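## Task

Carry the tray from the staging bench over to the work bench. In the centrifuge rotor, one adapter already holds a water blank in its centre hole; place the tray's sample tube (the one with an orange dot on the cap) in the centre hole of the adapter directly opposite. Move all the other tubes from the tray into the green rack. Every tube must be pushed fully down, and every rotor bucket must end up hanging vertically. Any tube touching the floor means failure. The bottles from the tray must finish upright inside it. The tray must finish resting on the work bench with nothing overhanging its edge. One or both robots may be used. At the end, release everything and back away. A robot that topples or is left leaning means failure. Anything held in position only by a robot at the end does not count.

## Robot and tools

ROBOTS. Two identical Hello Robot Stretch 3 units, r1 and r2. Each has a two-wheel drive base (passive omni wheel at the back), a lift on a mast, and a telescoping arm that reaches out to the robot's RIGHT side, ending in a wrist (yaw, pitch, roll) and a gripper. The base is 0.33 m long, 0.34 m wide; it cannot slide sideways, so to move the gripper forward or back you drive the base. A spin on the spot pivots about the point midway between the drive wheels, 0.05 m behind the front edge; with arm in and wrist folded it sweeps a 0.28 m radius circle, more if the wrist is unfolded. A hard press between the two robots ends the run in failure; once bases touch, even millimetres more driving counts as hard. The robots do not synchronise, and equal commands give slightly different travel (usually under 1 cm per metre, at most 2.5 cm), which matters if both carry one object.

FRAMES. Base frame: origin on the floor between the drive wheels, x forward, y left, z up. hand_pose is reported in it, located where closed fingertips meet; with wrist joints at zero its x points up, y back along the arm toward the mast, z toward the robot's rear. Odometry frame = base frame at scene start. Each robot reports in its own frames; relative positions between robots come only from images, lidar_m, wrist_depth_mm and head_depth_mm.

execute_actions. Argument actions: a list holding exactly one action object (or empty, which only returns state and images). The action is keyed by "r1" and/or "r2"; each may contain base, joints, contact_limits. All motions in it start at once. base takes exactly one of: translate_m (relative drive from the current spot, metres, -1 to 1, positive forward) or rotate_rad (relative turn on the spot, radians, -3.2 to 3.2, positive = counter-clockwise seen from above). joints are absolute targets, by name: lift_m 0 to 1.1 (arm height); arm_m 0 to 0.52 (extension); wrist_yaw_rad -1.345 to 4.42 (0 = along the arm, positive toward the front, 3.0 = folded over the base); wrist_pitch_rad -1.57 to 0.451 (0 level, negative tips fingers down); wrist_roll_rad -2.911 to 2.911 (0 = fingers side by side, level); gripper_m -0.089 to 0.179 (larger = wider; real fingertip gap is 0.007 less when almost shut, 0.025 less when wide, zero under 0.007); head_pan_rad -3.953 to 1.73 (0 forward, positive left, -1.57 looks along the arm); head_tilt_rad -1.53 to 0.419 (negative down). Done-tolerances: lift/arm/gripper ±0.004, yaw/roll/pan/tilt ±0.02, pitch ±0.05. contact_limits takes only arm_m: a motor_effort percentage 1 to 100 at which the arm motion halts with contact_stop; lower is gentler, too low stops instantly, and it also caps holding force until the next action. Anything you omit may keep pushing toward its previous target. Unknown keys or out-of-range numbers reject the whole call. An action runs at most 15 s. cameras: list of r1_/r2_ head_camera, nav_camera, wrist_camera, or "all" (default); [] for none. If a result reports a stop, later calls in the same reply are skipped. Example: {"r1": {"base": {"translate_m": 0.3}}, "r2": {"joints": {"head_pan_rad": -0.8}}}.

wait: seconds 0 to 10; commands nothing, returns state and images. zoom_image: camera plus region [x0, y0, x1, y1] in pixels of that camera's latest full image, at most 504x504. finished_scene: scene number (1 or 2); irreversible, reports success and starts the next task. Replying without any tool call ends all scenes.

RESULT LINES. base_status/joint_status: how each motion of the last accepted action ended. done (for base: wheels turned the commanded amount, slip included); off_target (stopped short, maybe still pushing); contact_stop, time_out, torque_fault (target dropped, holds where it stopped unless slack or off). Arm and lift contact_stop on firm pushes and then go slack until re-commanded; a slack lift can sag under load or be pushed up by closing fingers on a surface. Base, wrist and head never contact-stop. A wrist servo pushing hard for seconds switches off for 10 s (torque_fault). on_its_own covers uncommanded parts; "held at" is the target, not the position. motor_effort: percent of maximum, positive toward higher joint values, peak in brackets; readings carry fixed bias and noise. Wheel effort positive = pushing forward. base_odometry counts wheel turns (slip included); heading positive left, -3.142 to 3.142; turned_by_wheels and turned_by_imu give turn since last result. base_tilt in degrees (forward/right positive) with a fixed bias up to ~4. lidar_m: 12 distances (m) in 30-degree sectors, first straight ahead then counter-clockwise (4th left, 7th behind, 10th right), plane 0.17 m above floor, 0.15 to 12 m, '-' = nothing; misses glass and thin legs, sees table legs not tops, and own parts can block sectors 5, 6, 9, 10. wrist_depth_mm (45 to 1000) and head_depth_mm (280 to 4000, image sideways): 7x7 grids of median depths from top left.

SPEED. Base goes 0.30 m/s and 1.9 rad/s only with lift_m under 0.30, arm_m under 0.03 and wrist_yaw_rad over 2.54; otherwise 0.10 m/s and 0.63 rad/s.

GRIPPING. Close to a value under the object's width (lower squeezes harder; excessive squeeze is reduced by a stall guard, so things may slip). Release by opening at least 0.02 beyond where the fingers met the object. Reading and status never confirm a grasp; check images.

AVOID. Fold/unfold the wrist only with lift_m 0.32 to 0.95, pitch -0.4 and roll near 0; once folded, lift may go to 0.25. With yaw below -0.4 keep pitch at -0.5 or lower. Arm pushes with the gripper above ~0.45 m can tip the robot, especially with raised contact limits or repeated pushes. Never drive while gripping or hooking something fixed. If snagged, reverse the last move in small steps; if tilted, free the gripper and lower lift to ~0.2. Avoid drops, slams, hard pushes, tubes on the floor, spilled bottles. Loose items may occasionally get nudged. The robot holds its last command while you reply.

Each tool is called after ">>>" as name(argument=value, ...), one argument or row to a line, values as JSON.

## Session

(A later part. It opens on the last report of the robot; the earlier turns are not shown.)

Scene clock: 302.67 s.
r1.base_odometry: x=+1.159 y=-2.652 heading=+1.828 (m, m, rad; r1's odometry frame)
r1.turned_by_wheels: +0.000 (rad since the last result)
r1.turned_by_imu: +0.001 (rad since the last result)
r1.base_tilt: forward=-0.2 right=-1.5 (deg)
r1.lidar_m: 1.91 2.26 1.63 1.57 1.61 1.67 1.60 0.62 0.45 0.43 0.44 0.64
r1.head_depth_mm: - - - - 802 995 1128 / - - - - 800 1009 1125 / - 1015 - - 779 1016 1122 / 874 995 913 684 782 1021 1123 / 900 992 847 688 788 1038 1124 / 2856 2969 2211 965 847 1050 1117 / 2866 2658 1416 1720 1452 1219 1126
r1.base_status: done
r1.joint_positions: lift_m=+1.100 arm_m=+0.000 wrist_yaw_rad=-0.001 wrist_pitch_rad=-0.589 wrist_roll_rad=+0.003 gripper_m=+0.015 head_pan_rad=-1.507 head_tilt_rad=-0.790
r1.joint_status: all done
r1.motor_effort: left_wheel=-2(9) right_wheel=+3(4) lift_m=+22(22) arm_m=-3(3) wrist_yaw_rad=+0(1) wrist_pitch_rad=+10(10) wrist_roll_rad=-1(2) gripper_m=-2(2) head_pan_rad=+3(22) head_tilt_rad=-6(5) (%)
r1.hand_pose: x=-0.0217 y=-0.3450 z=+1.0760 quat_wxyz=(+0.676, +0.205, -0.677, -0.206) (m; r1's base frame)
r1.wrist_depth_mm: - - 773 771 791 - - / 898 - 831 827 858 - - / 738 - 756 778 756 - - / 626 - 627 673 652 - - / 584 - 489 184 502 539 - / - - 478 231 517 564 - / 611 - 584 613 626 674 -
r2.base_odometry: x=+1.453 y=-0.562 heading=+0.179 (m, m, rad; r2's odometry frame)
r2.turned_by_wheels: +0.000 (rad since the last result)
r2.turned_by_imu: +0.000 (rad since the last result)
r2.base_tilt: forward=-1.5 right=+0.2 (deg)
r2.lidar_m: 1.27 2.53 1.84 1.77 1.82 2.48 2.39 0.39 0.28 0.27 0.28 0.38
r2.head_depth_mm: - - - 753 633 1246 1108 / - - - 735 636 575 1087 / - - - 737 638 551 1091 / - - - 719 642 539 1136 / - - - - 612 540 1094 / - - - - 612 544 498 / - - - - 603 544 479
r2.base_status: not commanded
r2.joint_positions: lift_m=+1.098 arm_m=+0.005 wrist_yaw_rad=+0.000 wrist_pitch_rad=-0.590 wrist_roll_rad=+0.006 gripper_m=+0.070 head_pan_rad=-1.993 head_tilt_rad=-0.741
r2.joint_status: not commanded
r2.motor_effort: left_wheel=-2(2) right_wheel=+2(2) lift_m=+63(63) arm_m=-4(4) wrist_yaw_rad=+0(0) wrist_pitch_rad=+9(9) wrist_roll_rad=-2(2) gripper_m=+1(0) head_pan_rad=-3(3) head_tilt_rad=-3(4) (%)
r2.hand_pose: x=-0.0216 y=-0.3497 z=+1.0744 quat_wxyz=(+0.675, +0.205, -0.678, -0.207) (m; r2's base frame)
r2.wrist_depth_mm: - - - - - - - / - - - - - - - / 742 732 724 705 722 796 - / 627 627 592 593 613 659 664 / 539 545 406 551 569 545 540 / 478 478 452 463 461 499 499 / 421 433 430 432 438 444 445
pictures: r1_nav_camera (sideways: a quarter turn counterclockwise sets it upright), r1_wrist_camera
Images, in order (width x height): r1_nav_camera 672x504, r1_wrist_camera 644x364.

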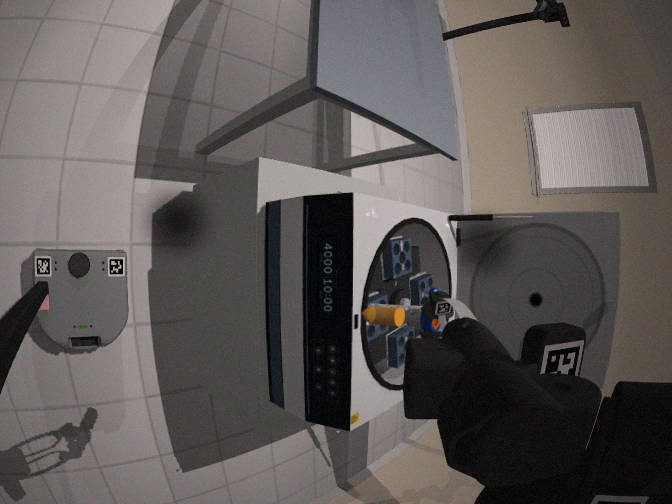

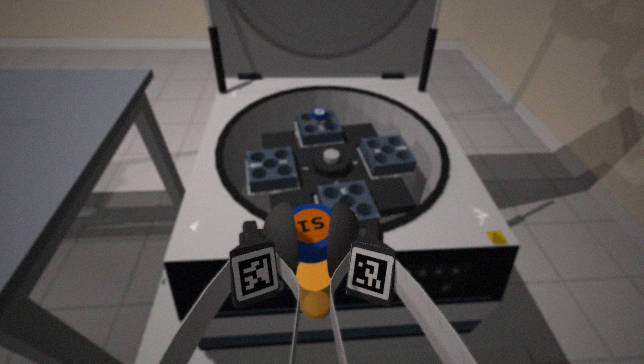

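>>> execute_actions(
  actions=[
    {"r1":{"base":{"translate_m":-0.03}}},
  ],
  cameras=["r1_wrist_camera","r1_head_camera"],
)

Scene clock: 320.67 s.
r1.base_odometry: x=+1.166 y=-2.681 heading=+1.828 (m, m, rad; r1's odometry frame)
r1.turned_by_wheels: +0.000 (rad since the last result)
r1.turned_by_imu: +0.001 (rad since the last result)
r1.base_tilt: forward=-0.3 right=-1.4 (deg)
r1.lidar_m: 1.94 2.26 1.63 1.56 1.62 1.64 1.58 1.62 0.45 0.43 0.44 0.66
r1.head_depth_mm: - - - - 801 995 1123 / - - - - 801 1002 1127 / - 1017 - - 777 1018 1125 / 875 994 909 683 785 1023 1118 / 883 978 880 688 787 1040 1122 / 2833 2895 2130 698 816 1045 1118 / 2822 2784 1985 1677 914 1224 1121
r1.base_status: done
r1.joint_positions: lift_m=+1.100 arm_m=+0.000 wrist_yaw_rad=-0.001 wrist_pitch_rad=-0.589 wrist_roll_rad=+0.003 gripper_m=+0.015 head_pan_rad=-1.507 head_tilt_rad=-0.790
r1.joint_status: not commanded
r1.motor_effort: left_wheel=-2(9) right_wheel=+2(4) lift_m=+22(22) arm_m=-3(3) wrist_yaw_rad=+1(1) wrist_pitch_rad=+9(10) wrist_roll_rad=-2(1) gripper_m=-3(3) head_pan_rad=+3(2) head_tilt_rad=-6(5) (%)
r1.hand_pose: x=-0.0217 y=-0.3450 z=+1.0760 quat_wxyz=(+0.676, +0.205, -0.677, -0.206) (m; r1's base frame)
r1.wrist_depth_mm: - - 752 764 811 - - / 906 - 816 827 873 - - / 743 - 740 773 766 - - / 654 - 638 673 627 - - / - - 488 184 502 - - / - - 473 231 514 - - / 647 640 586 611 625 - -
r2.base_odometry: x=+1.453 y=-0.562 heading=+0.179 (m, m, rad; r2's odometry frame)
r2.turned_by_wheels: +0.000 (rad since the last result)
r2.turned_by_imu: +0.000 (rad since the last result)
r2.base_tilt: forward=-1.5 right=+0.2 (deg)
r2.lidar_m: 1.27 2.53 1.84 1.77 1.83 2.49 2.39 0.38 0.28 0.27 0.28 0.38
r2.head_depth_mm: - - - 754 632 1247 1106 / - - - 733 636 575 1085 / - - - 737 638 550 1094 / - - - 718 641 539 1136 / - - - - 611 541 1094 / - - - - 612 542 497 / - - - - 602 546 479
r2.base_status: not commanded
r2.joint_positions: lift_m=+1.098 arm_m=+0.005 wrist_yaw_rad=+0.000 wrist_pitch_rad=-0.590 wrist_roll_rad=+0.006 gripper_m=+0.070 head_pan_rad=-1.993 head_tilt_rad=-0.741
r2.joint_status: not commanded
r2.motor_effort: left_wheel=-2(2) right_wheel=+2(2) lift_m=+62(62) arm_m=-4(4) wrist_yaw_rad=+1(0) wrist_pitch_rad=+10(9) wrist_roll_rad=-3(3) gripper_m=+1(0) head_pan_rad=-3(3) head_tilt_rad=-4(4) (%)
r2.hand_pose: x=-0.0216 y=-0.3497 z=+1.0744 quat_wxyz=(+0.675, +0.205, -0.678, -0.207) (m; r2's base frame)
r2.wrist_depth_mm: - - - - - - - / - - - - - - - / 725 730 724 708 713 784 - / 618 636 589 598 610 657 668 / 528 534 406 559 574 553 540 / 477 476 463 463 467 500 501 / 426 428 429 437 434 443 447
pictures: r1_head_camera (sideways: a quarter turn clockwise sets it upright), r1_wrist_camera
Images, in order (width x height): r1_head_camera 896x504, r1_wrist_camera 644x364.

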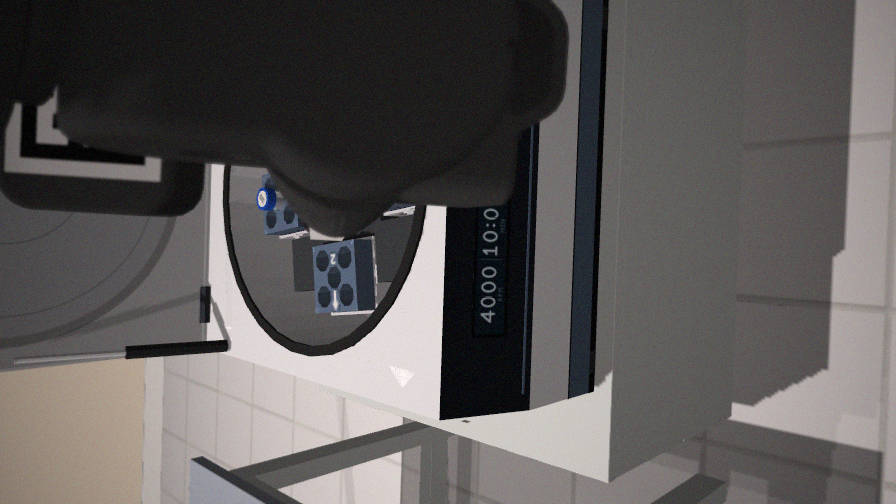

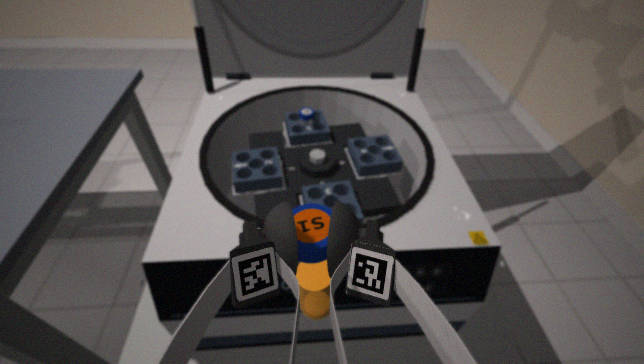

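>>> execute_actions(
  actions=[
    {"r1":{"base":{"translate_m":-0.02},"joints":{"arm_m":0.2}}},
  ],
  cameras=["r1_wrist_camera","r1_head_camera"],
)

Scene clock: 326.73 s.
r1.base_odometry: x=+1.171 y=-2.700 heading=+1.828 (m, m, rad; r1's odometry frame)
r1.turned_by_wheels: +0.000 (rad since the last result)
r1.turned_by_imu: +0.001 (rad since the last result)
r1.base_tilt: forward=-0.2 right=-1.3 (deg)
r1.lidar_m: 1.96 2.26 1.63 1.56 1.61 1.62 1.55 1.60 0.45 0.43 0.44 0.67
r1.head_depth_mm: 901 997 889 682 762 993 1123 / - 991 887 682 771 1012 1127 / - 999 872 681 775 1015 1116 / 877 993 927 683 784 1027 1122 / 880 988 889 689 791 1039 1122 / 2809 2826 876 692 808 1056 1116 / 2859 2915 2006 1642 869 1226 1128
r1.base_status: done
r1.joint_positions: lift_m=+1.100 arm_m=+0.200 wrist_yaw_rad=-0.001 wrist_pitch_rad=-0.589 wrist_roll_rad=+0.003 gripper_m=+0.015 head_pan_rad=-1.507 head_tilt_rad=-0.790
r1.joint_status: all done
r1.motor_effort: left_wheel=-2(9) right_wheel=+3(4) lift_m=+22(22) arm_m=+4(4) wrist_yaw_rad=+1(1) wrist_pitch_rad=+10(10) wrist_roll_rad=-1(2) gripper_m=-4(2) head_pan_rad=+2(2) head_tilt_rad=-4(5) (%)
r1.hand_pose: x=-0.0217 y=-0.5442 z=+1.0760 quat_wxyz=(+0.676, +0.205, -0.677, -0.206) (m; r1's base frame)
r1.wrist_depth_mm: - - 556 560 582 - - / - - 628 635 658 - - / 753 - 682 695 716 - - / 664 963 623 653 620 - - / - 528 573 184 547 - - / - 436 502 231 480 467 - / - 375 463 451 507 400 -
r2.base_odometry: x=+1.453 y=-0.562 heading=+0.179 (m, m, rad; r2's odometry frame)
r2.turned_by_wheels: +0.000 (rad since the last result)
r2.turned_by_imu: +0.000 (rad since the last result)
r2.base_tilt: forward=-1.5 right=+0.2 (deg)
r2.lidar_m: 1.27 2.54 1.84 1.77 1.83 2.48 2.40 0.39 0.28 0.27 0.28 0.38
r2.head_depth_mm: - - - 755 634 1249 1106 / - - - 734 636 577 1093 / - - - 736 639 550 1092 / - - - 720 641 539 1134 / - - - - 611 541 1097 / - - - - 612 544 497 / - - - - 603 545 479
r2.base_status: not commanded
r2.joint_positions: lift_m=+1.098 arm_m=+0.005 wrist_yaw_rad=+0.000 wrist_pitch_rad=-0.590 wrist_roll_rad=+0.006 gripper_m=+0.070 head_pan_rad=-1.993 head_tilt_rad=-0.741
r2.joint_status: not commanded
r2.motor_effort: left_wheel=-2(3) right_wheel=+2(2) lift_m=+63(62) arm_m=-4(4) wrist_yaw_rad=+0(0) wrist_pitch_rad=+9(9) wrist_roll_rad=-3(2) gripper_m=+1(0) head_pan_rad=-3(3) head_tilt_rad=-2(2) (%)
r2.hand_pose: x=-0.0216 y=-0.3497 z=+1.0744 quat_wxyz=(+0.675, +0.205, -0.678, -0.207) (m; r2's base frame)
r2.wrist_depth_mm: - - - - - - - / - - - - - - - / 730 747 722 712 708 786 - / 622 621 588 579 616 659 663 / 531 544 406 550 569 555 543 / 475 475 453 466 468 491 500 / 423 429 429 436 435 446 446
pictures: r1_head_camera (sideways: a quarter turn clockwise sets it upright), r1_wrist_camera
Images, in order (width x height): r1_head_camera 896x504, r1_wrist_camera 644x364.

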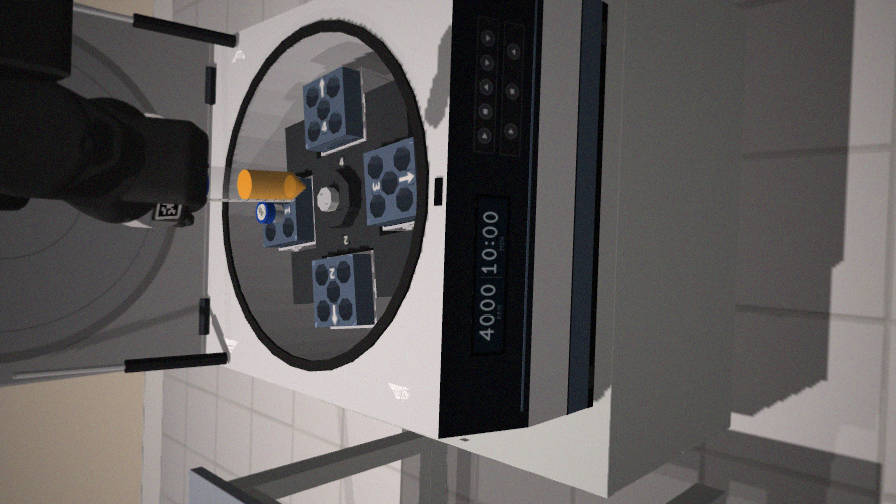

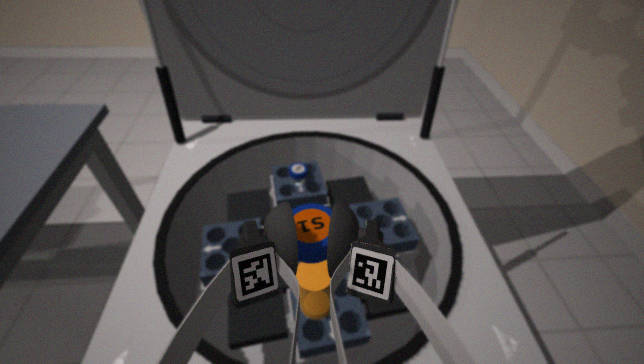

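>>> execute_actions(
  actions=[
    {"r1":{"base":{"translate_m":-0.02},"joints":{"arm_m":0.33,"lift_m":1.0,"head_tilt_rad":-0.6}}},
  ],
  cameras=["r1_wrist_camera","r1_head_camera"],
)

Scene clock: 337.40 s.
r1.base_odometry: x=+1.176 y=-2.719 heading=+1.828 (m, m, rad; r1's odometry frame)
r1.turned_by_wheels: +0.000 (rad since the last result)
r1.turned_by_imu: +0.001 (rad since the last result)
r1.base_tilt: forward=-0.2 right=-1.4 (deg)
r1.lidar_m: 1.98 2.26 1.63 1.56 1.61 1.60 1.54 1.59 0.45 0.43 0.44 0.68
r1.head_depth_mm: 835 - 2805 868 668 725 867 / 837 - 1042 926 668 734 879 / 835 909 - 873 672 738 885 / 839 946 1055 933 673 745 892 / 842 946 1039 935 677 745 901 / 888 3004 2945 859 676 755 913 / 2754 3131 2955 2037 1519 789 953
r1.base_status: done
r1.joint_positions: lift_m=+1.000 arm_m=+0.330 wrist_yaw_rad=-0.001 wrist_pitch_rad=-0.589 wrist_roll_rad=+0.003 gripper_m=+0.015 head_pan_rad=-1.507 head_tilt_rad=-0.606
r1.joint_status: all done
r1.motor_effort: left_wheel=-3(9) right_wheel=+3(4) lift_m=+14(21) arm_m=+3(4) wrist_yaw_rad=+1(1) wrist_pitch_rad=+10(9) wrist_roll_rad=-1(1) gripper_m=-3(3) head_pan_rad=+2(2) head_tilt_rad=+3(22) (%)
r1.hand_pose: x=-0.0217 y=-0.6742 z=+0.9766 quat_wxyz=(+0.676, +0.205, -0.677, -0.206) (m; r1's base frame)
r1.wrist_depth_mm: - 425 435 440 449 - - / - 468 483 500 521 - - / - 503 508 526 524 - - / 764 434 499 514 470 - - / - 417 441 184 440 403 - / 327 375 370 231 388 352 - / 288 344 341 342 351 309 -
r2.base_odometry: x=+1.453 y=-0.562 heading=+0.179 (m, m, rad; r2's odometry frame)
r2.turned_by_wheels: +0.000 (rad since the last result)
r2.turned_by_imu: +0.000 (rad since the last result)
r2.base_tilt: forward=-1.5 right=+0.3 (deg)
r2.lidar_m: 1.27 2.52 1.84 1.77 1.83 2.49 2.39 0.39 0.28 0.27 0.28 0.38
r2.head_depth_mm: - - - 755 634 1249 1109 / - - - 736 636 575 1089 / - - - 736 640 550 1092 / - - - 717 641 540 1137 / - - - - 610 542 1094 / - - - - 613 543 497 / - - - - 602 545 478
r2.base_status: not commanded
r2.joint_positions: lift_m=+1.098 arm_m=+0.005 wrist_yaw_rad=+0.000 wrist_pitch_rad=-0.590 wrist_roll_rad=+0.006 gripper_m=+0.070 head_pan_rad=-1.993 head_tilt_rad=-0.741
r2.joint_status: not commanded
r2.motor_effort: left_wheel=-2(2) right_wheel=+2(2) lift_m=+62(62) arm_m=-4(4) wrist_yaw_rad=+0(1) wrist_pitch_rad=+9(9) wrist_roll_rad=-2(3) gripper_m=+0(0) head_pan_rad=-3(3) head_tilt_rad=-3(2) (%)
r2.hand_pose: x=-0.0216 y=-0.3497 z=+1.0744 quat_wxyz=(+0.675, +0.205, -0.678, -0.207) (m; r2's base frame)
r2.wrist_depth_mm: - - - - - - - / - - - - - - - / 726 749 717 713 710 777 - / 616 630 599 589 621 662 662 / 532 539 410 552 562 552 538 / 472 479 461 463 462 499 501 / 421 427 431 436 439 439 447
pictures: r1_head_camera (sideways: a quarter turn clockwise sets it upright), r1_wrist_camera
Images, in order (width x height): r1_head_camera 896x504, r1_wrist_camera 644x364.

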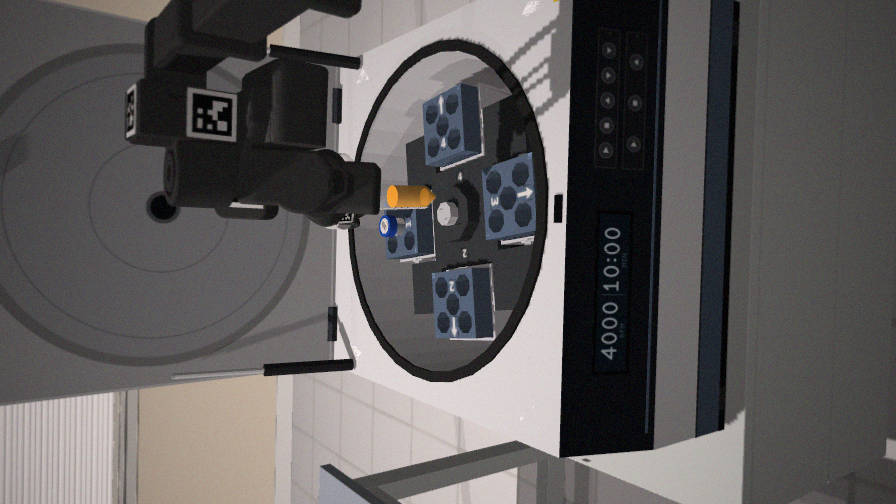

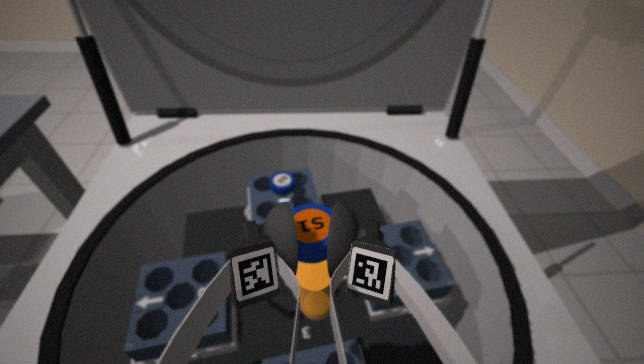

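>>> execute_actions(
  actions=[
    {"r1":{"joints":{"arm_m":0.32,"lift_m":0.92}}},
  ],
  cameras=["r1_wrist_camera","r1_head_camera"],
)

Scene clock: 350.57 s.
r1.base_odometry: x=+1.176 y=-2.719 heading=+1.828 (m, m, rad; r1's odometry frame)
r1.turned_by_wheels: +0.000 (rad since the last result)
r1.turned_by_imu: +0.001 (rad since the last result)
r1.base_tilt: forward=-0.2 right=-1.5 (deg)
r1.lidar_m: 1.98 2.26 1.63 1.56 1.61 1.60 1.54 1.58 0.45 0.43 0.44 0.69
r1.head_depth_mm: 830 968 3255 - 667 728 868 / 831 937 - 880 665 734 875 / 836 945 - 851 672 738 883 / 840 943 1055 916 674 743 892 / 845 949 1046 933 676 748 901 / 885 3036 2940 854 682 754 909 / 2753 3035 2914 2020 1510 790 954
r1.base_status: not commanded
r1.joint_positions: lift_m=+0.920 arm_m=+0.320 wrist_yaw_rad=-0.001 wrist_pitch_rad=-0.587 wrist_roll_rad=+0.003 gripper_m=+0.015 head_pan_rad=-1.507 head_tilt_rad=-0.606
r1.joint_status: all done
r1.motor_effort: left_wheel=-2(2) right_wheel=+3(3) lift_m=+13(16) arm_m=-3(1) wrist_yaw_rad=+1(2) wrist_pitch_rad=+9(10) wrist_roll_rad=-2(1) gripper_m=-3(3) head_pan_rad=+2(3) head_tilt_rad=+3(3) (%)
r1.hand_pose: x=-0.0217 y=-0.6653 z=+0.8970 quat_wxyz=(+0.676, +0.204, -0.677, -0.206) (m; r1's base frame)
r1.wrist_depth_mm: - 439 443 451 460 - - / - 458 465 475 489 - - / 628 387 451 477 431 429 - / 318 384 393 397 400 350 - / 297 321 339 184 331 330 - / 290 279 289 251 314 325 247 / 273 285 263 258 272 275 219
r2.base_odometry: x=+1.453 y=-0.562 heading=+0.179 (m, m, rad; r2's odometry frame)
r2.turned_by_wheels: +0.000 (rad since the last result)
r2.turned_by_imu: +0.000 (rad since the last result)
r2.base_tilt: forward=-1.5 right=+0.3 (deg)
r2.lidar_m: 1.27 2.53 1.84 1.76 1.83 2.48 2.39 0.39 0.28 0.27 0.28 0.38
r2.head_depth_mm: - - - 753 633 1253 1105 / - - - 736 636 575 1089 / - - - 737 637 551 1088 / - - - 718 639 540 1141 / - - - - 612 541 1094 / - - - - 612 542 497 / - - - - 604 545 479
r2.base_status: not commanded
r2.joint_positions: lift_m=+1.098 arm_m=+0.005 wrist_yaw_rad=+0.000 wrist_pitch_rad=-0.590 wrist_roll_rad=+0.006 gripper_m=+0.070 head_pan_rad=-1.993 head_tilt_rad=-0.741
r2.joint_status: not commanded
r2.motor_effort: left_wheel=-2(3) right_wheel=+2(2) lift_m=+62(62) arm_m=-4(4) wrist_yaw_rad=+0(1) wrist_pitch_rad=+9(10) wrist_roll_rad=-3(2) gripper_m=+1(0) head_pan_rad=-3(4) head_tilt_rad=-3(4) (%)
r2.hand_pose: x=-0.0216 y=-0.3497 z=+1.0744 quat_wxyz=(+0.675, +0.205, -0.678, -0.207) (m; r2's base frame)
r2.wrist_depth_mm: - - - - - - - / - - - - - - - / 729 738 719 712 726 797 - / 620 632 587 594 610 654 660 / 532 542 409 551 563 548 539 / 472 480 463 461 469 498 498 / 426 423 433 434 436 445 447
pictures: r1_head_camera (sideways: a quarter turn clockwise sets it upright), r1_wrist_camera
Images, in order (width x height): r1_head_camera 896x504, r1_wrist_camera 644x364.

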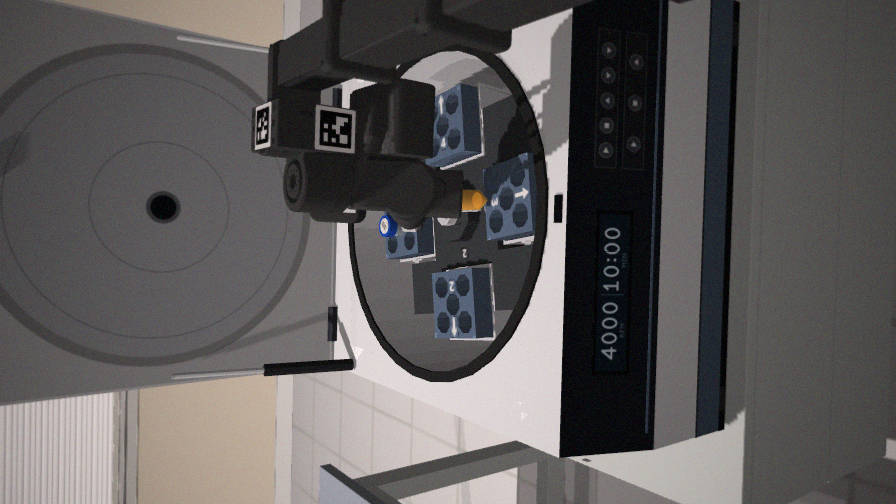

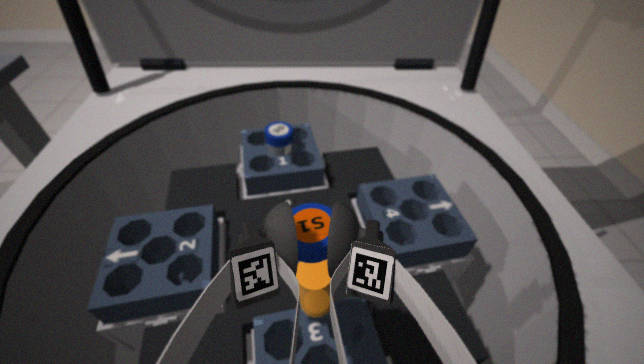

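>>> execute_actions(
  actions=[
    {"r1":{"joints":{"arm_m":0.303,"lift_m":0.915}}},
  ],
  cameras=["r1_wrist_camera","r1_head_camera"],
)

>>> zoom_image(
  camera="r1_head_camera",
  region=[420,130,600,270],
)

Scene clock: 359.60 s.
r1.base_odometry: x=+1.176 y=-2.719 heading=+1.828 (m, m, rad; r1's odometry frame)
r1.turned_by_wheels: +0.000 (rad since the last result)
r1.turned_by_imu: +0.001 (rad since the last result)
r1.base_tilt: forward=-0.4 right=-1.3 (deg)
r1.lidar_m: 1.98 2.25 1.63 1.56 1.61 1.60 1.53 1.59 0.45 0.43 0.44 0.68
r1.head_depth_mm: 832 971 3230 - 665 724 864 / 835 938 - 866 666 732 876 / 835 939 1024 838 671 738 885 / 839 945 1054 896 670 743 896 / 843 949 1038 932 675 750 901 / 890 3013 2928 850 675 752 911 / 2767 3108 2914 2035 1515 785 956
r1.base_status: not commanded
r1.joint_positions: lift_m=+0.915 arm_m=+0.303 wrist_yaw_rad=-0.001 wrist_pitch_rad=-0.585 wrist_roll_rad=+0.003 gripper_m=+0.015 head_pan_rad=-1.507 head_tilt_rad=-0.606
r1.joint_status: all done
r1.motor_effort: left_wheel=-3(2) right_wheel=+3(3) lift_m=+13(15) arm_m=-3(6) wrist_yaw_rad=+1(1) wrist_pitch_rad=+8(9) wrist_roll_rad=-1(1) gripper_m=-3(3) head_pan_rad=+2(2) head_tilt_rad=+3(3) (%)
r1.hand_pose: x=-0.0217 y=-0.6486 z=+0.8923 quat_wxyz=(+0.676, +0.204, -0.678, -0.205) (m; r1's base frame)
r1.wrist_depth_mm: - 449 463 465 482 - - / - 433 466 483 476 - - / 642 390 463 478 443 419 - / 311 381 392 394 382 345 - / 296 320 323 183 334 329 294 / 283 283 284 270 306 310 243 / 260 326 260 253 270 267 214
r2.base_odometry: x=+1.453 y=-0.562 heading=+0.179 (m, m, rad; r2's odometry frame)
r2.turned_by_wheels: +0.000 (rad since the last result)
r2.turned_by_imu: +0.000 (rad since the last result)
r2.base_tilt: forward=-1.5 right=+0.3 (deg)
r2.lidar_m: 1.27 2.54 1.84 1.76 1.83 2.48 2.39 0.39 0.28 0.27 0.28 0.38
r2.head_depth_mm: - - - 753 634 1253 1109 / - - - 735 635 576 1090 / - - - 735 638 549 1091 / - - - 718 641 540 1140 / - - - - 611 541 1098 / - - - - 613 542 498 / - - - - 602 544 479
r2.base_status: not commanded
r2.joint_positions: lift_m=+1.098 arm_m=+0.005 wrist_yaw_rad=+0.000 wrist_pitch_rad=-0.590 wrist_roll_rad=+0.006 gripper_m=+0.070 head_pan_rad=-1.993 head_tilt_rad=-0.741
r2.joint_status: not commanded
r2.motor_effort: left_wheel=-2(2) right_wheel=+2(2) lift_m=+62(63) arm_m=-4(4) wrist_yaw_rad=+0(1) wrist_pitch_rad=+9(9) wrist_roll_rad=-2(2) gripper_m=+0(0) head_pan_rad=-3(3) head_tilt_rad=-3(3) (%)
r2.hand_pose: x=-0.0216 y=-0.3497 z=+1.0744 quat_wxyz=(+0.675, +0.205, -0.678, -0.207) (m; r2's base frame)
r2.wrist_depth_mm: - - - - - - - / - - - - - - - / 725 729 721 699 739 787 - / 624 629 592 585 617 662 671 / 535 540 405 553 563 548 546 / 474 477 457 467 471 492 497 / 426 432 428 434 441 441 446
pictures: r1_head_camera (sideways: a quarter turn clockwise sets it upright), r1_wrist_camera
Images, in order (width x height): r1_head_camera 896x504, r1_wrist_camera 644x364.

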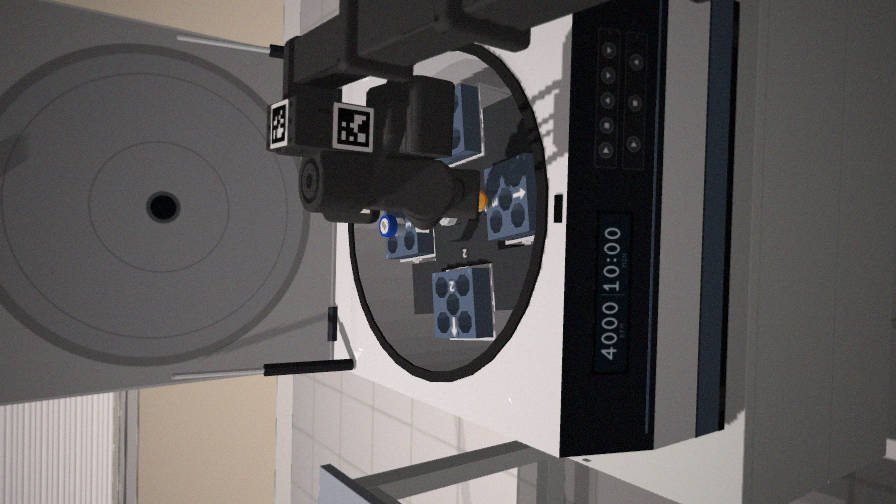

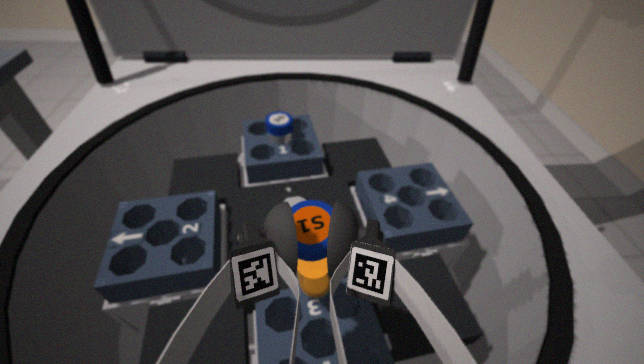

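Region (420, 130, 600, 270) of r1_head_camera's 896x504 image, scaled by 2.800, with more detail than that image has.

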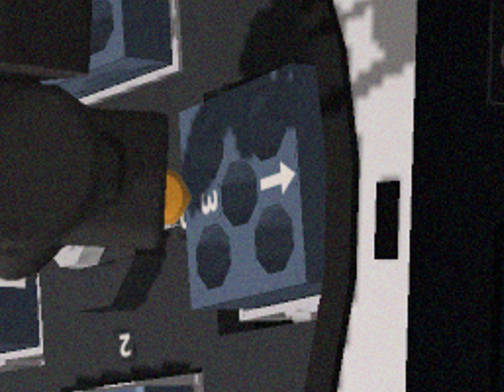

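>>> execute_actions(
  actions=[
    {"r1":{"joints":{"arm_m":0.315,"lift_m":0.97}}},
  ],
  cameras=["r1_wrist_camera","r1_head_camera"],
)

Scene clock: 365.27 s.
r1.base_odometry: x=+1.176 y=-2.719 heading=+1.828 (m, m, rad; r1's odometry frame)
r1.turned_by_wheels: +0.000 (rad since the last result)
r1.turned_by_imu: +0.001 (rad since the last result)
r1.base_tilt: forward=-0.3 right=-1.4 (deg)
r1.lidar_m: 1.98 2.26 1.63 1.56 1.62 1.61 1.54 1.58 0.45 0.43 0.44 0.69
r1.head_depth_mm: 834 935 2663 833 670 724 867 / 834 909 - 928 667 732 877 / 838 926 - 865 671 736 882 / 841 947 1052 933 674 742 894 / 843 948 1038 931 675 748 901 / 886 3017 2975 855 678 751 912 / 2769 3096 2948 2030 1513 790 957
r1.base_status: not commanded
r1.joint_positions: lift_m=+0.970 arm_m=+0.315 wrist_yaw_rad=-0.001 wrist_pitch_rad=-0.586 wrist_roll_rad=+0.003 gripper_m=+0.015 head_pan_rad=-1.507 head_tilt_rad=-0.606
r1.joint_status: all done
r1.motor_effort: left_wheel=-2(2) right_wheel=+2(3) lift_m=+22(22) arm_m=+3(2) wrist_yaw_rad=+1(1) wrist_pitch_rad=+8(8) wrist_roll_rad=-1(2) gripper_m=-3(2) head_pan_rad=+2(2) head_tilt_rad=+3(3) (%)
r1.hand_pose: x=-0.0217 y=-0.6598 z=+0.9467 quat_wxyz=(+0.676, +0.204, -0.678, -0.205) (m; r1's base frame)
r1.wrist_depth_mm: - 436 447 458 464 - - / - 492 512 517 525 - - / - 456 492 511 481 - - / 755 404 460 463 465 426 - / 333 378 412 184 396 359 - / 292 343 339 231 372 323 - / 269 324 318 300 323 287 273
r2.base_odometry: x=+1.453 y=-0.562 heading=+0.179 (m, m, rad; r2's odometry frame)
r2.turned_by_wheels: +0.000 (rad since the last result)
r2.turned_by_imu: +0.000 (rad since the last result)
r2.base_tilt: forward=-1.5 right=+0.3 (deg)
r2.lidar_m: 1.27 2.53 1.84 1.77 1.83 2.49 2.39 0.38 0.28 0.27 0.28 0.38
r2.head_depth_mm: - - - 754 633 1247 1110 / - - - 735 636 575 1092 / - - - 736 637 550 1092 / - - - 717 641 539 1139 / - - - - 611 542 1096 / - - - - 613 543 498 / - - - - 605 546 479
r2.base_status: not commanded
r2.joint_positions: lift_m=+1.098 arm_m=+0.005 wrist_yaw_rad=+0.000 wrist_pitch_rad=-0.590 wrist_roll_rad=+0.006 gripper_m=+0.070 head_pan_rad=-1.993 head_tilt_rad=-0.741
r2.joint_status: not commanded
r2.motor_effort: left_wheel=-2(2) right_wheel=+2(2) lift_m=+62(62) arm_m=-4(4) wrist_yaw_rad=+0(0) wrist_pitch_rad=+9(10) wrist_roll_rad=-2(3) gripper_m=+0(0) head_pan_rad=-3(3) head_tilt_rad=-3(3) (%)
r2.hand_pose: x=-0.0216 y=-0.3497 z=+1.0744 quat_wxyz=(+0.675, +0.205, -0.678, -0.207) (m; r2's base frame)
r2.wrist_depth_mm: - - - - - - - / - - - - - - - / 748 742 725 719 732 777 - / 616 618 598 592 622 654 669 / 541 540 409 551 567 555 543 / 476 472 458 464 466 496 506 / 420 429 431 433 436 444 444
pictures: r1_head_camera (sideways: a quarter turn clockwise sets it upright), r1_wrist_camera
Images, in order (width x height): r1_head_camera 896x504, r1_wrist_camera 644x364.

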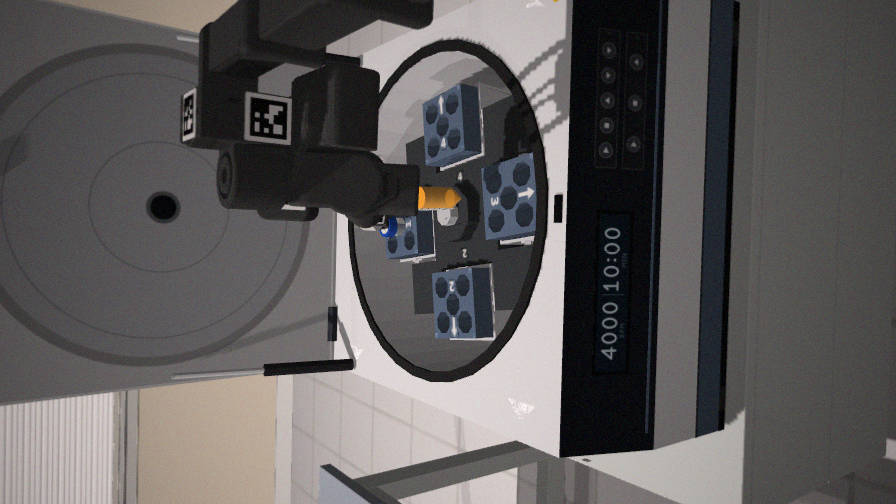

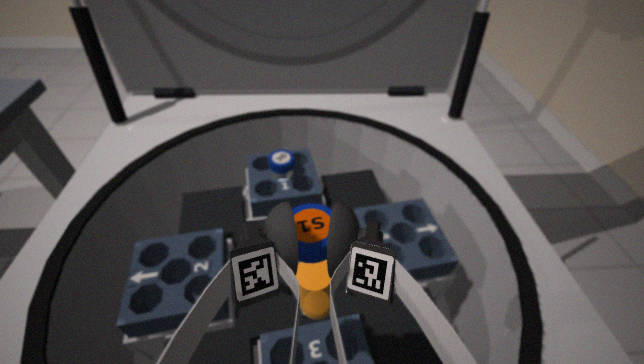

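>>> execute_actions(
  actions=[
    {"r1":{"joints":{"arm_m":0.275}}},
  ],
  cameras=[],
)

>>> execute_actions(
  actions=[
    {"r1":{"joints":{"lift_m":0.935}}},
  ],
  cameras=["r1_wrist_camera","r1_head_camera"],
)

>>> zoom_image(
  camera="r1_head_camera",
  region=[420,130,600,270],
)

Scene clock: 374.33 s.
r1.base_odometry: x=+1.176 y=-2.719 heading=+1.828 (m, m, rad; r1's odometry frame)
r1.turned_by_wheels: +0.000 (rad since the last result)
r1.turned_by_imu: +0.001 (rad since the last result)
r1.base_tilt: forward=-0.2 right=-1.5 (deg)
r1.lidar_m: 1.98 2.27 1.63 1.56 1.62 1.60 1.54 1.58 0.45 0.43 0.44 0.68
r1.head_depth_mm: 830 935 - 832 668 728 868 / 834 911 - 906 666 731 874 / 836 941 - 829 668 738 885 / 840 947 1054 918 670 741 890 / 843 951 1046 934 674 747 901 / 889 3048 2966 850 679 754 911 / 2744 3068 2929 2053 1519 787 950
r1.base_status: not commanded
r1.joint_positions: lift_m=+0.970 arm_m=+0.275 wrist_yaw_rad=-0.001 wrist_pitch_rad=-0.586 wrist_roll_rad=+0.003 gripper_m=+0.015 head_pan_rad=-1.507 head_tilt_rad=-0.606
r1.joint_status: all done
r1.motor_effort: left_wheel=-2(2) right_wheel=+3(2) lift_m=+22(22) arm_m=-3(3) wrist_yaw_rad=+1(1) wrist_pitch_rad=+8(8) wrist_roll_rad=-2(1) gripper_m=-3(2) head_pan_rad=+2(3) head_tilt_rad=+3(3) (%)
r1.hand_pose: x=-0.0217 y=-0.6206 z=+0.9467 quat_wxyz=(+0.676, +0.204, -0.678, -0.205) (m; r1's base frame)
r1.wrist_depth_mm: - 468 485 491 505 - - / - 527 535 545 558 - - / 731 459 508 546 498 - - / - 422 469 470 458 428 - / 332 381 394 185 408 353 - / 290 350 344 227 431 310 - / 255 367 309 302 340 267 275
r2.base_odometry: x=+1.453 y=-0.562 heading=+0.179 (m, m, rad; r2's odometry frame)
r2.turned_by_wheels: +0.000 (rad since the last result)
r2.turned_by_imu: +0.000 (rad since the last result)
r2.base_tilt: forward=-1.5 right=+0.3 (deg)
r2.lidar_m: 1.27 2.53 1.84 1.76 1.82 2.49 2.39 0.39 0.28 0.27 0.28 0.38
r2.head_depth_mm: - - - 753 634 1250 1105 / - - - 735 636 575 1086 / - - - 738 638 550 1092 / - - - 719 641 539 1139 / - - - - 612 542 1099 / - - - - 612 544 497 / - - - - 603 545 479
r2.base_status: not commanded
r2.joint_positions: lift_m=+1.098 arm_m=+0.005 wrist_yaw_rad=+0.000 wrist_pitch_rad=-0.590 wrist_roll_rad=+0.006 gripper_m=+0.070 head_pan_rad=-1.993 head_tilt_rad=-0.741
r2.joint_status: not commanded
r2.motor_effort: left_wheel=-2(2) right_wheel=+2(2) lift_m=+62(62) arm_m=-4(4) wrist_yaw_rad=+0(0) wrist_pitch_rad=+9(10) wrist_roll_rad=-3(3) gripper_m=+0(0) head_pan_rad=-4(3) head_tilt_rad=-4(2) (%)
r2.hand_pose: x=-0.0216 y=-0.3497 z=+1.0744 quat_wxyz=(+0.675, +0.205, -0.678, -0.207) (m; r2's base frame)
r2.wrist_depth_mm: - - - - - - - / - - - - - - - / 739 737 731 696 721 787 - / 625 622 593 589 605 670 669 / 548 544 408 554 572 556 538 / 471 482 459 462 468 501 504 / 426 425 425 435 437 441 444
pictures: none
No camera images: the call's "cameras" was empty. Leave "cameras" out to get every camera's image.

Scene clock: 375.47 s.
r1.base_odometry: x=+1.176 y=-2.719 heading=+1.828 (m, m, rad; r1's odometry frame)
r1.turned_by_wheels: +0.000 (rad since the last result)
r1.turned_by_imu: +0.000 (rad since the last result)
r1.base_tilt: forward=-0.2 right=-1.5 (deg)
r1.lidar_m: 1.98 2.26 1.63 1.56 1.61 1.60 1.54 1.59 0.45 0.43 0.44 0.69
r1.head_depth_mm: 833 970 - 820 667 730 869 / 831 939 - 863 670 732 878 / 838 939 1026 798 672 738 884 / 842 943 1056 904 673 743 896 / 845 947 1038 934 671 744 902 / 887 2997 2938 853 677 748 911 / 2746 3084 2945 2038 1519 788 956
r1.base_status: not commanded
r1.joint_positions: lift_m=+0.935 arm_m=+0.275 wrist_yaw_rad=-0.001 wrist_pitch_rad=-0.586 wrist_roll_rad=+0.003 gripper_m=+0.015 head_pan_rad=-1.507 head_tilt_rad=-0.606
r1.joint_status: all done
r1.motor_effort: left_wheel=-2(2) right_wheel=+3(2) lift_m=+14(21) arm_m=-3(3) wrist_yaw_rad=+1(0) wrist_pitch_rad=+8(8) wrist_roll_rad=-2(1) gripper_m=-3(3) head_pan_rad=+3(3) head_tilt_rad=+3(3) (%)
r1.hand_pose: x=-0.0217 y=-0.6206 z=+0.9123 quat_wxyz=(+0.676, +0.204, -0.678, -0.205) (m; r1's base frame)
r1.wrist_depth_mm: - 469 486 499 506 - - / - 494 504 516 518 - - / 687 414 493 508 469 - - / 340 394 424 426 410 377 - / 295 351 349 185 366 322 - / 264 327 319 228 332 283 270 / 228 335 280 273 317 239 235
r2.base_odometry: x=+1.453 y=-0.562 heading=+0.179 (m, m, rad; r2's odometry frame)
r2.turned_by_wheels: +0.000 (rad since the last result)
r2.turned_by_imu: +0.000 (rad since the last result)
r2.base_tilt: forward=-1.5 right=+0.2 (deg)
r2.lidar_m: 1.27 2.53 1.84 1.77 1.83 2.48 2.39 0.39 0.28 0.27 0.28 0.38
r2.head_depth_mm: - - - 754 634 1246 1108 / - - - 734 636 576 1088 / - - - 736 639 551 1093 / - - - 718 641 540 1137 / - - - - 611 541 1094 / - - - - 612 543 498 / - - - - 602 544 478
r2.base_status: not commanded
r2.joint_positions: lift_m=+1.098 arm_m=+0.005 wrist_yaw_rad=+0.000 wrist_pitch_rad=-0.590 wrist_roll_rad=+0.006 gripper_m=+0.070 head_pan_rad=-1.993 head_tilt_rad=-0.741
r2.joint_status: not commanded
r2.motor_effort: left_wheel=-2(3) right_wheel=+2(1) lift_m=+62(62) arm_m=-4(4) wrist_yaw_rad=+0(0) wrist_pitch_rad=+9(9) wrist_roll_rad=-3(3) gripper_m=+0(0) head_pan_rad=-3(3) head_tilt_rad=-3(3) (%)
r2.hand_pose: x=-0.0216 y=-0.3497 z=+1.0744 quat_wxyz=(+0.675, +0.205, -0.678, -0.207) (m; r2's base frame)
r2.wrist_depth_mm: - - - - - - - / - - - - - - - / 732 755 735 713 716 778 - / 620 617 600 591 609 646 659 / 531 547 408 552 569 551 539 / 474 477 456 461 464 492 507 / 424 427 427 433 439 443 447
pictures: r1_head_camera (sideways: a quarter turn clockwise sets it upright), r1_wrist_camera
Images, in order (width x height): r1_head_camera 896x504, r1_wrist_camera 644x364.

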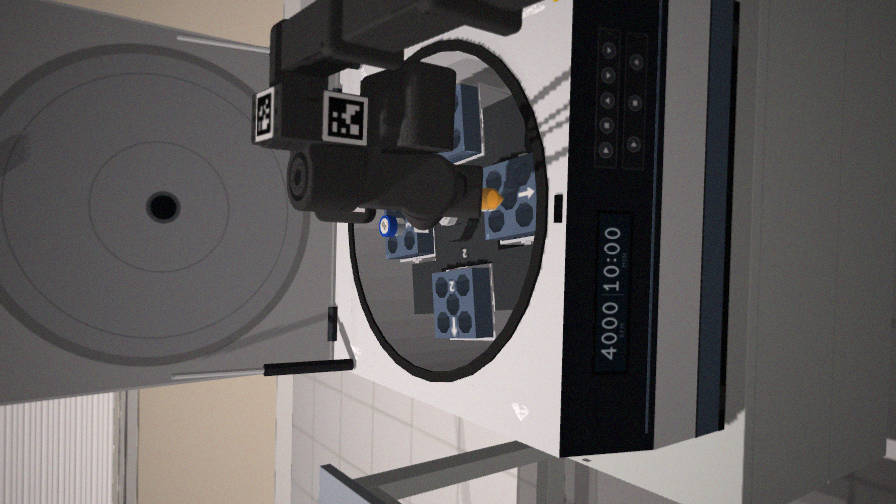

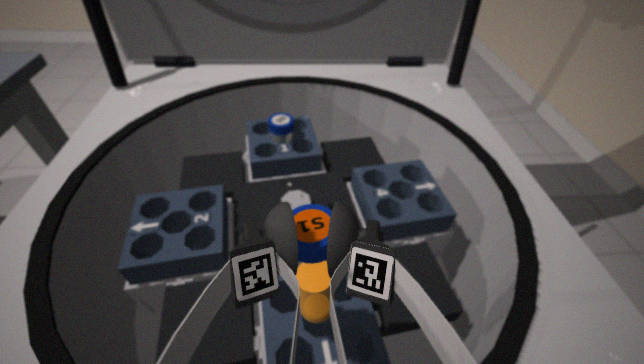

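Region (420, 130, 600, 270) of r1_head_camera's 896x504 image, scaled by 2.800, with more detail than that image has.

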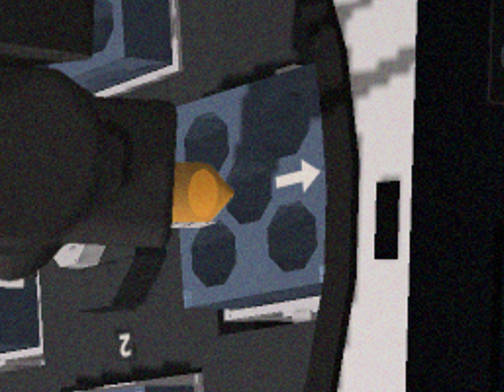

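>>> execute_actions(
  actions=[
    {"r1":{"joints":{"arm_m":0.279,"lift_m":0.905}}},
  ],
  cameras=["r1_wrist_camera","r1_head_camera"],
)

>>> zoom_image(
  camera="r1_head_camera",
  region=[420,130,600,270],
)

Scene clock: 383.90 s.
r1.base_odometry: x=+1.176 y=-2.719 heading=+1.828 (m, m, rad; r1's odometry frame)
r1.turned_by_wheels: +0.000 (rad since the last result)
r1.turned_by_imu: +0.001 (rad since the last result)
r1.base_tilt: forward=-0.1 right=-1.3 (deg)
r1.lidar_m: 1.98 2.26 1.63 1.56 1.61 1.60 1.54 1.59 0.45 0.43 0.44 0.69
r1.head_depth_mm: 830 969 3143 - 665 726 872 / 834 942 1031 - 666 731 874 / 833 940 1038 - 668 736 884 / 841 946 1055 931 670 739 892 / 846 946 1043 932 676 747 898 / 887 2962 2953 853 677 748 910 / 2767 3136 2980 2038 1511 788 958
r1.base_status: not commanded
r1.joint_positions: lift_m=+0.905 arm_m=+0.279 wrist_yaw_rad=-0.001 wrist_pitch_rad=-0.586 wrist_roll_rad=+0.003 gripper_m=+0.015 head_pan_rad=-1.507 head_tilt_rad=-0.606
r1.joint_status: all done
r1.motor_effort: left_wheel=-2(2) right_wheel=+3(3) lift_m=+14(13) arm_m=+4(4) wrist_yaw_rad=+1(2) wrist_pitch_rad=+8(8) wrist_roll_rad=-1(2) gripper_m=-3(3) head_pan_rad=+2(3) head_tilt_rad=+3(2) (%)
r1.hand_pose: x=-0.0217 y=-0.6238 z=+0.8823 quat_wxyz=(+0.676, +0.204, -0.678, -0.205) (m; r1's base frame)
r1.wrist_depth_mm: - 475 489 491 502 - - / - 428 469 493 457 - - / 372 394 443 451 446 385 - / 300 355 363 375 365 331 - / 288 303 316 184 336 322 272 / 267 303 287 228 294 288 231 / 225 310 256 247 358 213 204
r2.base_odometry: x=+1.453 y=-0.562 heading=+0.179 (m, m, rad; r2's odometry frame)
r2.turned_by_wheels: +0.000 (rad since the last result)
r2.turned_by_imu: +0.000 (rad since the last result)
r2.base_tilt: forward=-1.4 right=+0.3 (deg)
r2.lidar_m: 1.27 2.53 1.84 1.77 1.83 2.49 2.40 0.39 0.28 0.27 0.28 0.38
r2.head_depth_mm: - - - 754 633 1250 1106 / - - - 737 635 576 1089 / - - - 736 637 551 1090 / - - - 718 640 539 1138 / - - - - 611 541 1097 / - - - - 614 543 497 / - - - - 603 545 478
r2.base_status: not commanded
r2.joint_positions: lift_m=+1.098 arm_m=+0.005 wrist_yaw_rad=+0.000 wrist_pitch_rad=-0.590 wrist_roll_rad=+0.006 gripper_m=+0.070 head_pan_rad=-1.993 head_tilt_rad=-0.741
r2.joint_status: not commanded
r2.motor_effort: left_wheel=-2(3) right_wheel=+2(2) lift_m=+62(62) arm_m=-4(4) wrist_yaw_rad=+0(1) wrist_pitch_rad=+9(9) wrist_roll_rad=-2(3) gripper_m=+0(0) head_pan_rad=-3(4) head_tilt_rad=-3(3) (%)
r2.hand_pose: x=-0.0216 y=-0.3497 z=+1.0744 quat_wxyz=(+0.675, +0.205, -0.678, -0.207) (m; r2's base frame)
r2.wrist_depth_mm: - - - - - - - / - - - - - - - / 737 737 736 723 722 791 - / 620 628 587 587 605 661 663 / 536 548 410 550 559 548 544 / 468 473 457 465 464 493 503 / 426 424 426 432 435 443 443
pictures: r1_head_camera (sideways: a quarter turn clockwise sets it upright), r1_wrist_camera
Images, in order (width x height): r1_head_camera 896x504, r1_wrist_camera 644x364.

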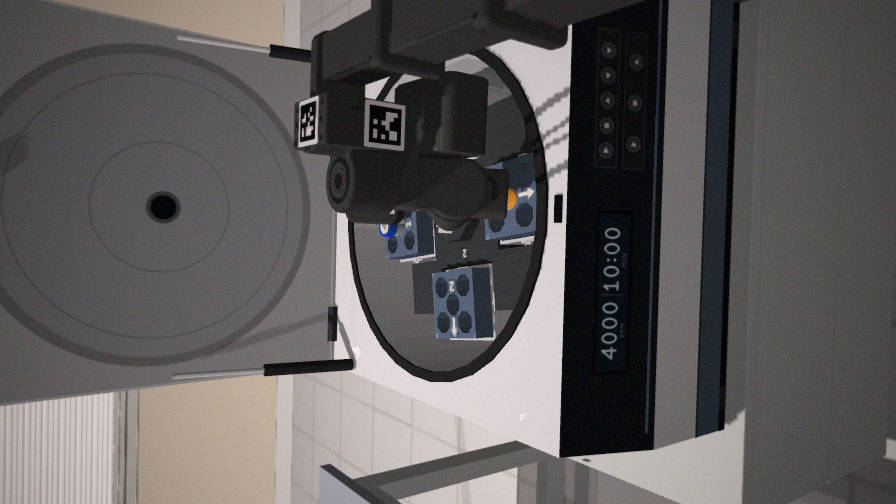

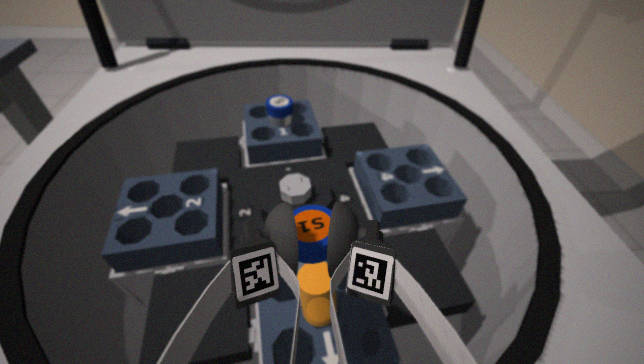

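Region (420, 130, 600, 270) of r1_head_camera's 896x504 image, scaled by 2.800, with more detail than that image has.

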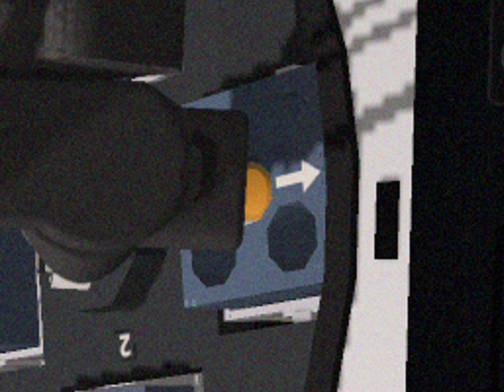

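Appears entering the hole. Continue.

>>> execute_actions(
  actions=[
    {"r1":{"joints":{"lift_m":0.865}}},
  ],
  cameras=["r1_wrist_camera","r1_head_camera"],
)

Scene clock: 387.70 s.
r1.base_odometry: x=+1.176 y=-2.719 heading=+1.828 (m, m, rad; r1's odometry frame)
r1.turned_by_wheels: +0.000 (rad since the last result)
r1.turned_by_imu: +0.001 (rad since the last result)
r1.base_tilt: forward=-0.2 right=-1.4 (deg)
r1.lidar_m: 1.97 2.26 1.63 1.56 1.61 1.60 1.53 1.58 0.45 0.43 0.44 0.69
r1.head_depth_mm: 833 973 2977 - - 744 886 / 835 937 1049 - 665 732 879 / 834 941 1052 - 666 736 887 / 835 949 1058 919 670 740 894 / 844 947 1034 937 676 745 899 / 889 3048 2921 854 678 754 909 / 2756 3137 2951 2032 1508 788 954
r1.base_status: not commanded
r1.joint_positions: lift_m=+0.865 arm_m=+0.279 wrist_yaw_rad=-0.001 wrist_pitch_rad=-0.583 wrist_roll_rad=+0.003 gripper_m=+0.015 head_pan_rad=-1.507 head_tilt_rad=-0.606
r1.joint_status: all done
r1.motor_effort: left_wheel=-3(3) right_wheel=+3(3) lift_m=+14(15) arm_m=+4(4) wrist_yaw_rad=+1(2) wrist_pitch_rad=+6(8) wrist_roll_rad=-1(2) gripper_m=-2(4) head_pan_rad=+3(2) head_tilt_rad=+3(3) (%)
r1.hand_pose: x=-0.0218 y=-0.6243 z=+0.8429 quat_wxyz=(+0.676, +0.203, -0.678, -0.204) (m; r1's base frame)
r1.wrist_depth_mm: - 455 460 467 480 - - / 351 380 444 462 419 395 - / 298 374 386 381 366 331 - / 297 294 310 310 312 310 252 / 283 267 279 185 287 313 216 / 266 251 245 215 257 260 188 / 226 223 229 195 229 222 165
r2.base_odometry: x=+1.453 y=-0.562 heading=+0.179 (m, m, rad; r2's odometry frame)
r2.turned_by_wheels: +0.000 (rad since the last result)
r2.turned_by_imu: +0.000 (rad since the last result)
r2.base_tilt: forward=-1.6 right=+0.3 (deg)
r2.lidar_m: 1.27 2.53 1.84 1.77 1.83 2.49 2.38 0.39 0.28 0.27 0.28 0.38
r2.head_depth_mm: - - - 753 634 1250 1105 / - - - 734 637 575 1091 / - - - 734 639 552 1089 / - - - 718 641 539 1139 / - - - - 610 542 1098 / - - - - 612 542 497 / - - - - 602 546 479
r2.base_status: not commanded
r2.joint_positions: lift_m=+1.098 arm_m=+0.005 wrist_yaw_rad=+0.000 wrist_pitch_rad=-0.590 wrist_roll_rad=+0.006 gripper_m=+0.070 head_pan_rad=-1.993 head_tilt_rad=-0.741
r2.joint_status: not commanded
r2.motor_effort: left_wheel=-2(2) right_wheel=+2(2) lift_m=+62(62) arm_m=-4(4) wrist_yaw_rad=+0(0) wrist_pitch_rad=+9(9) wrist_roll_rad=-3(2) gripper_m=+1(0) head_pan_rad=-3(3) head_tilt_rad=-4(3) (%)
r2.hand_pose: x=-0.0216 y=-0.3497 z=+1.0744 quat_wxyz=(+0.675, +0.205, -0.678, -0.207) (m; r2's base frame)
r2.wrist_depth_mm: - - - - - - - / - - - - - - - / 720 753 713 711 735 779 - / 619 635 598 592 620 652 679 / 534 549 407 549 563 552 549 / 471 485 458 462 459 504 503 / 422 428 428 435 440 435 444
pictures: r1_head_camera (sideways: a quarter turn clockwise sets it upright), r1_wrist_camera
Images, in order (width x height): r1_head_camera 896x504, r1_wrist_camera 644x364.

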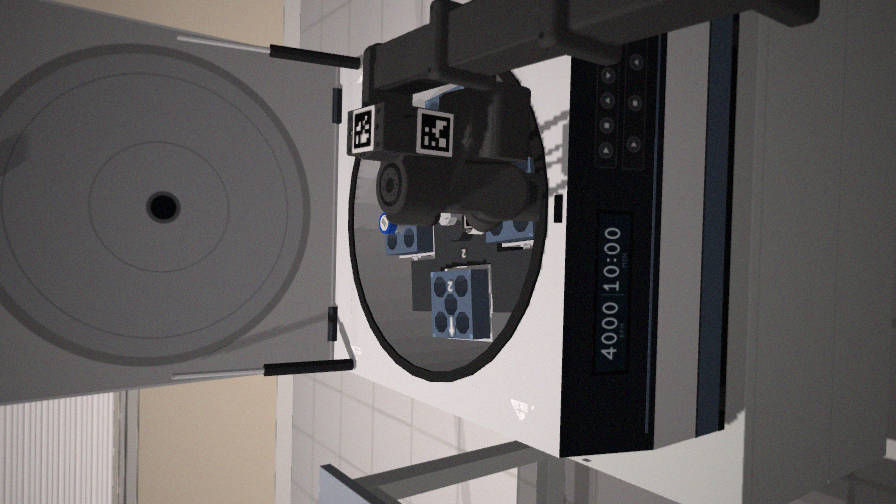

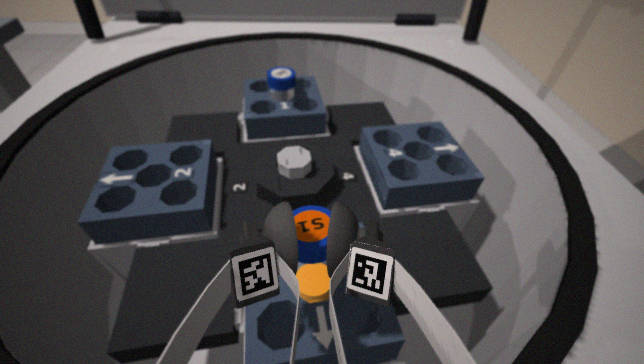

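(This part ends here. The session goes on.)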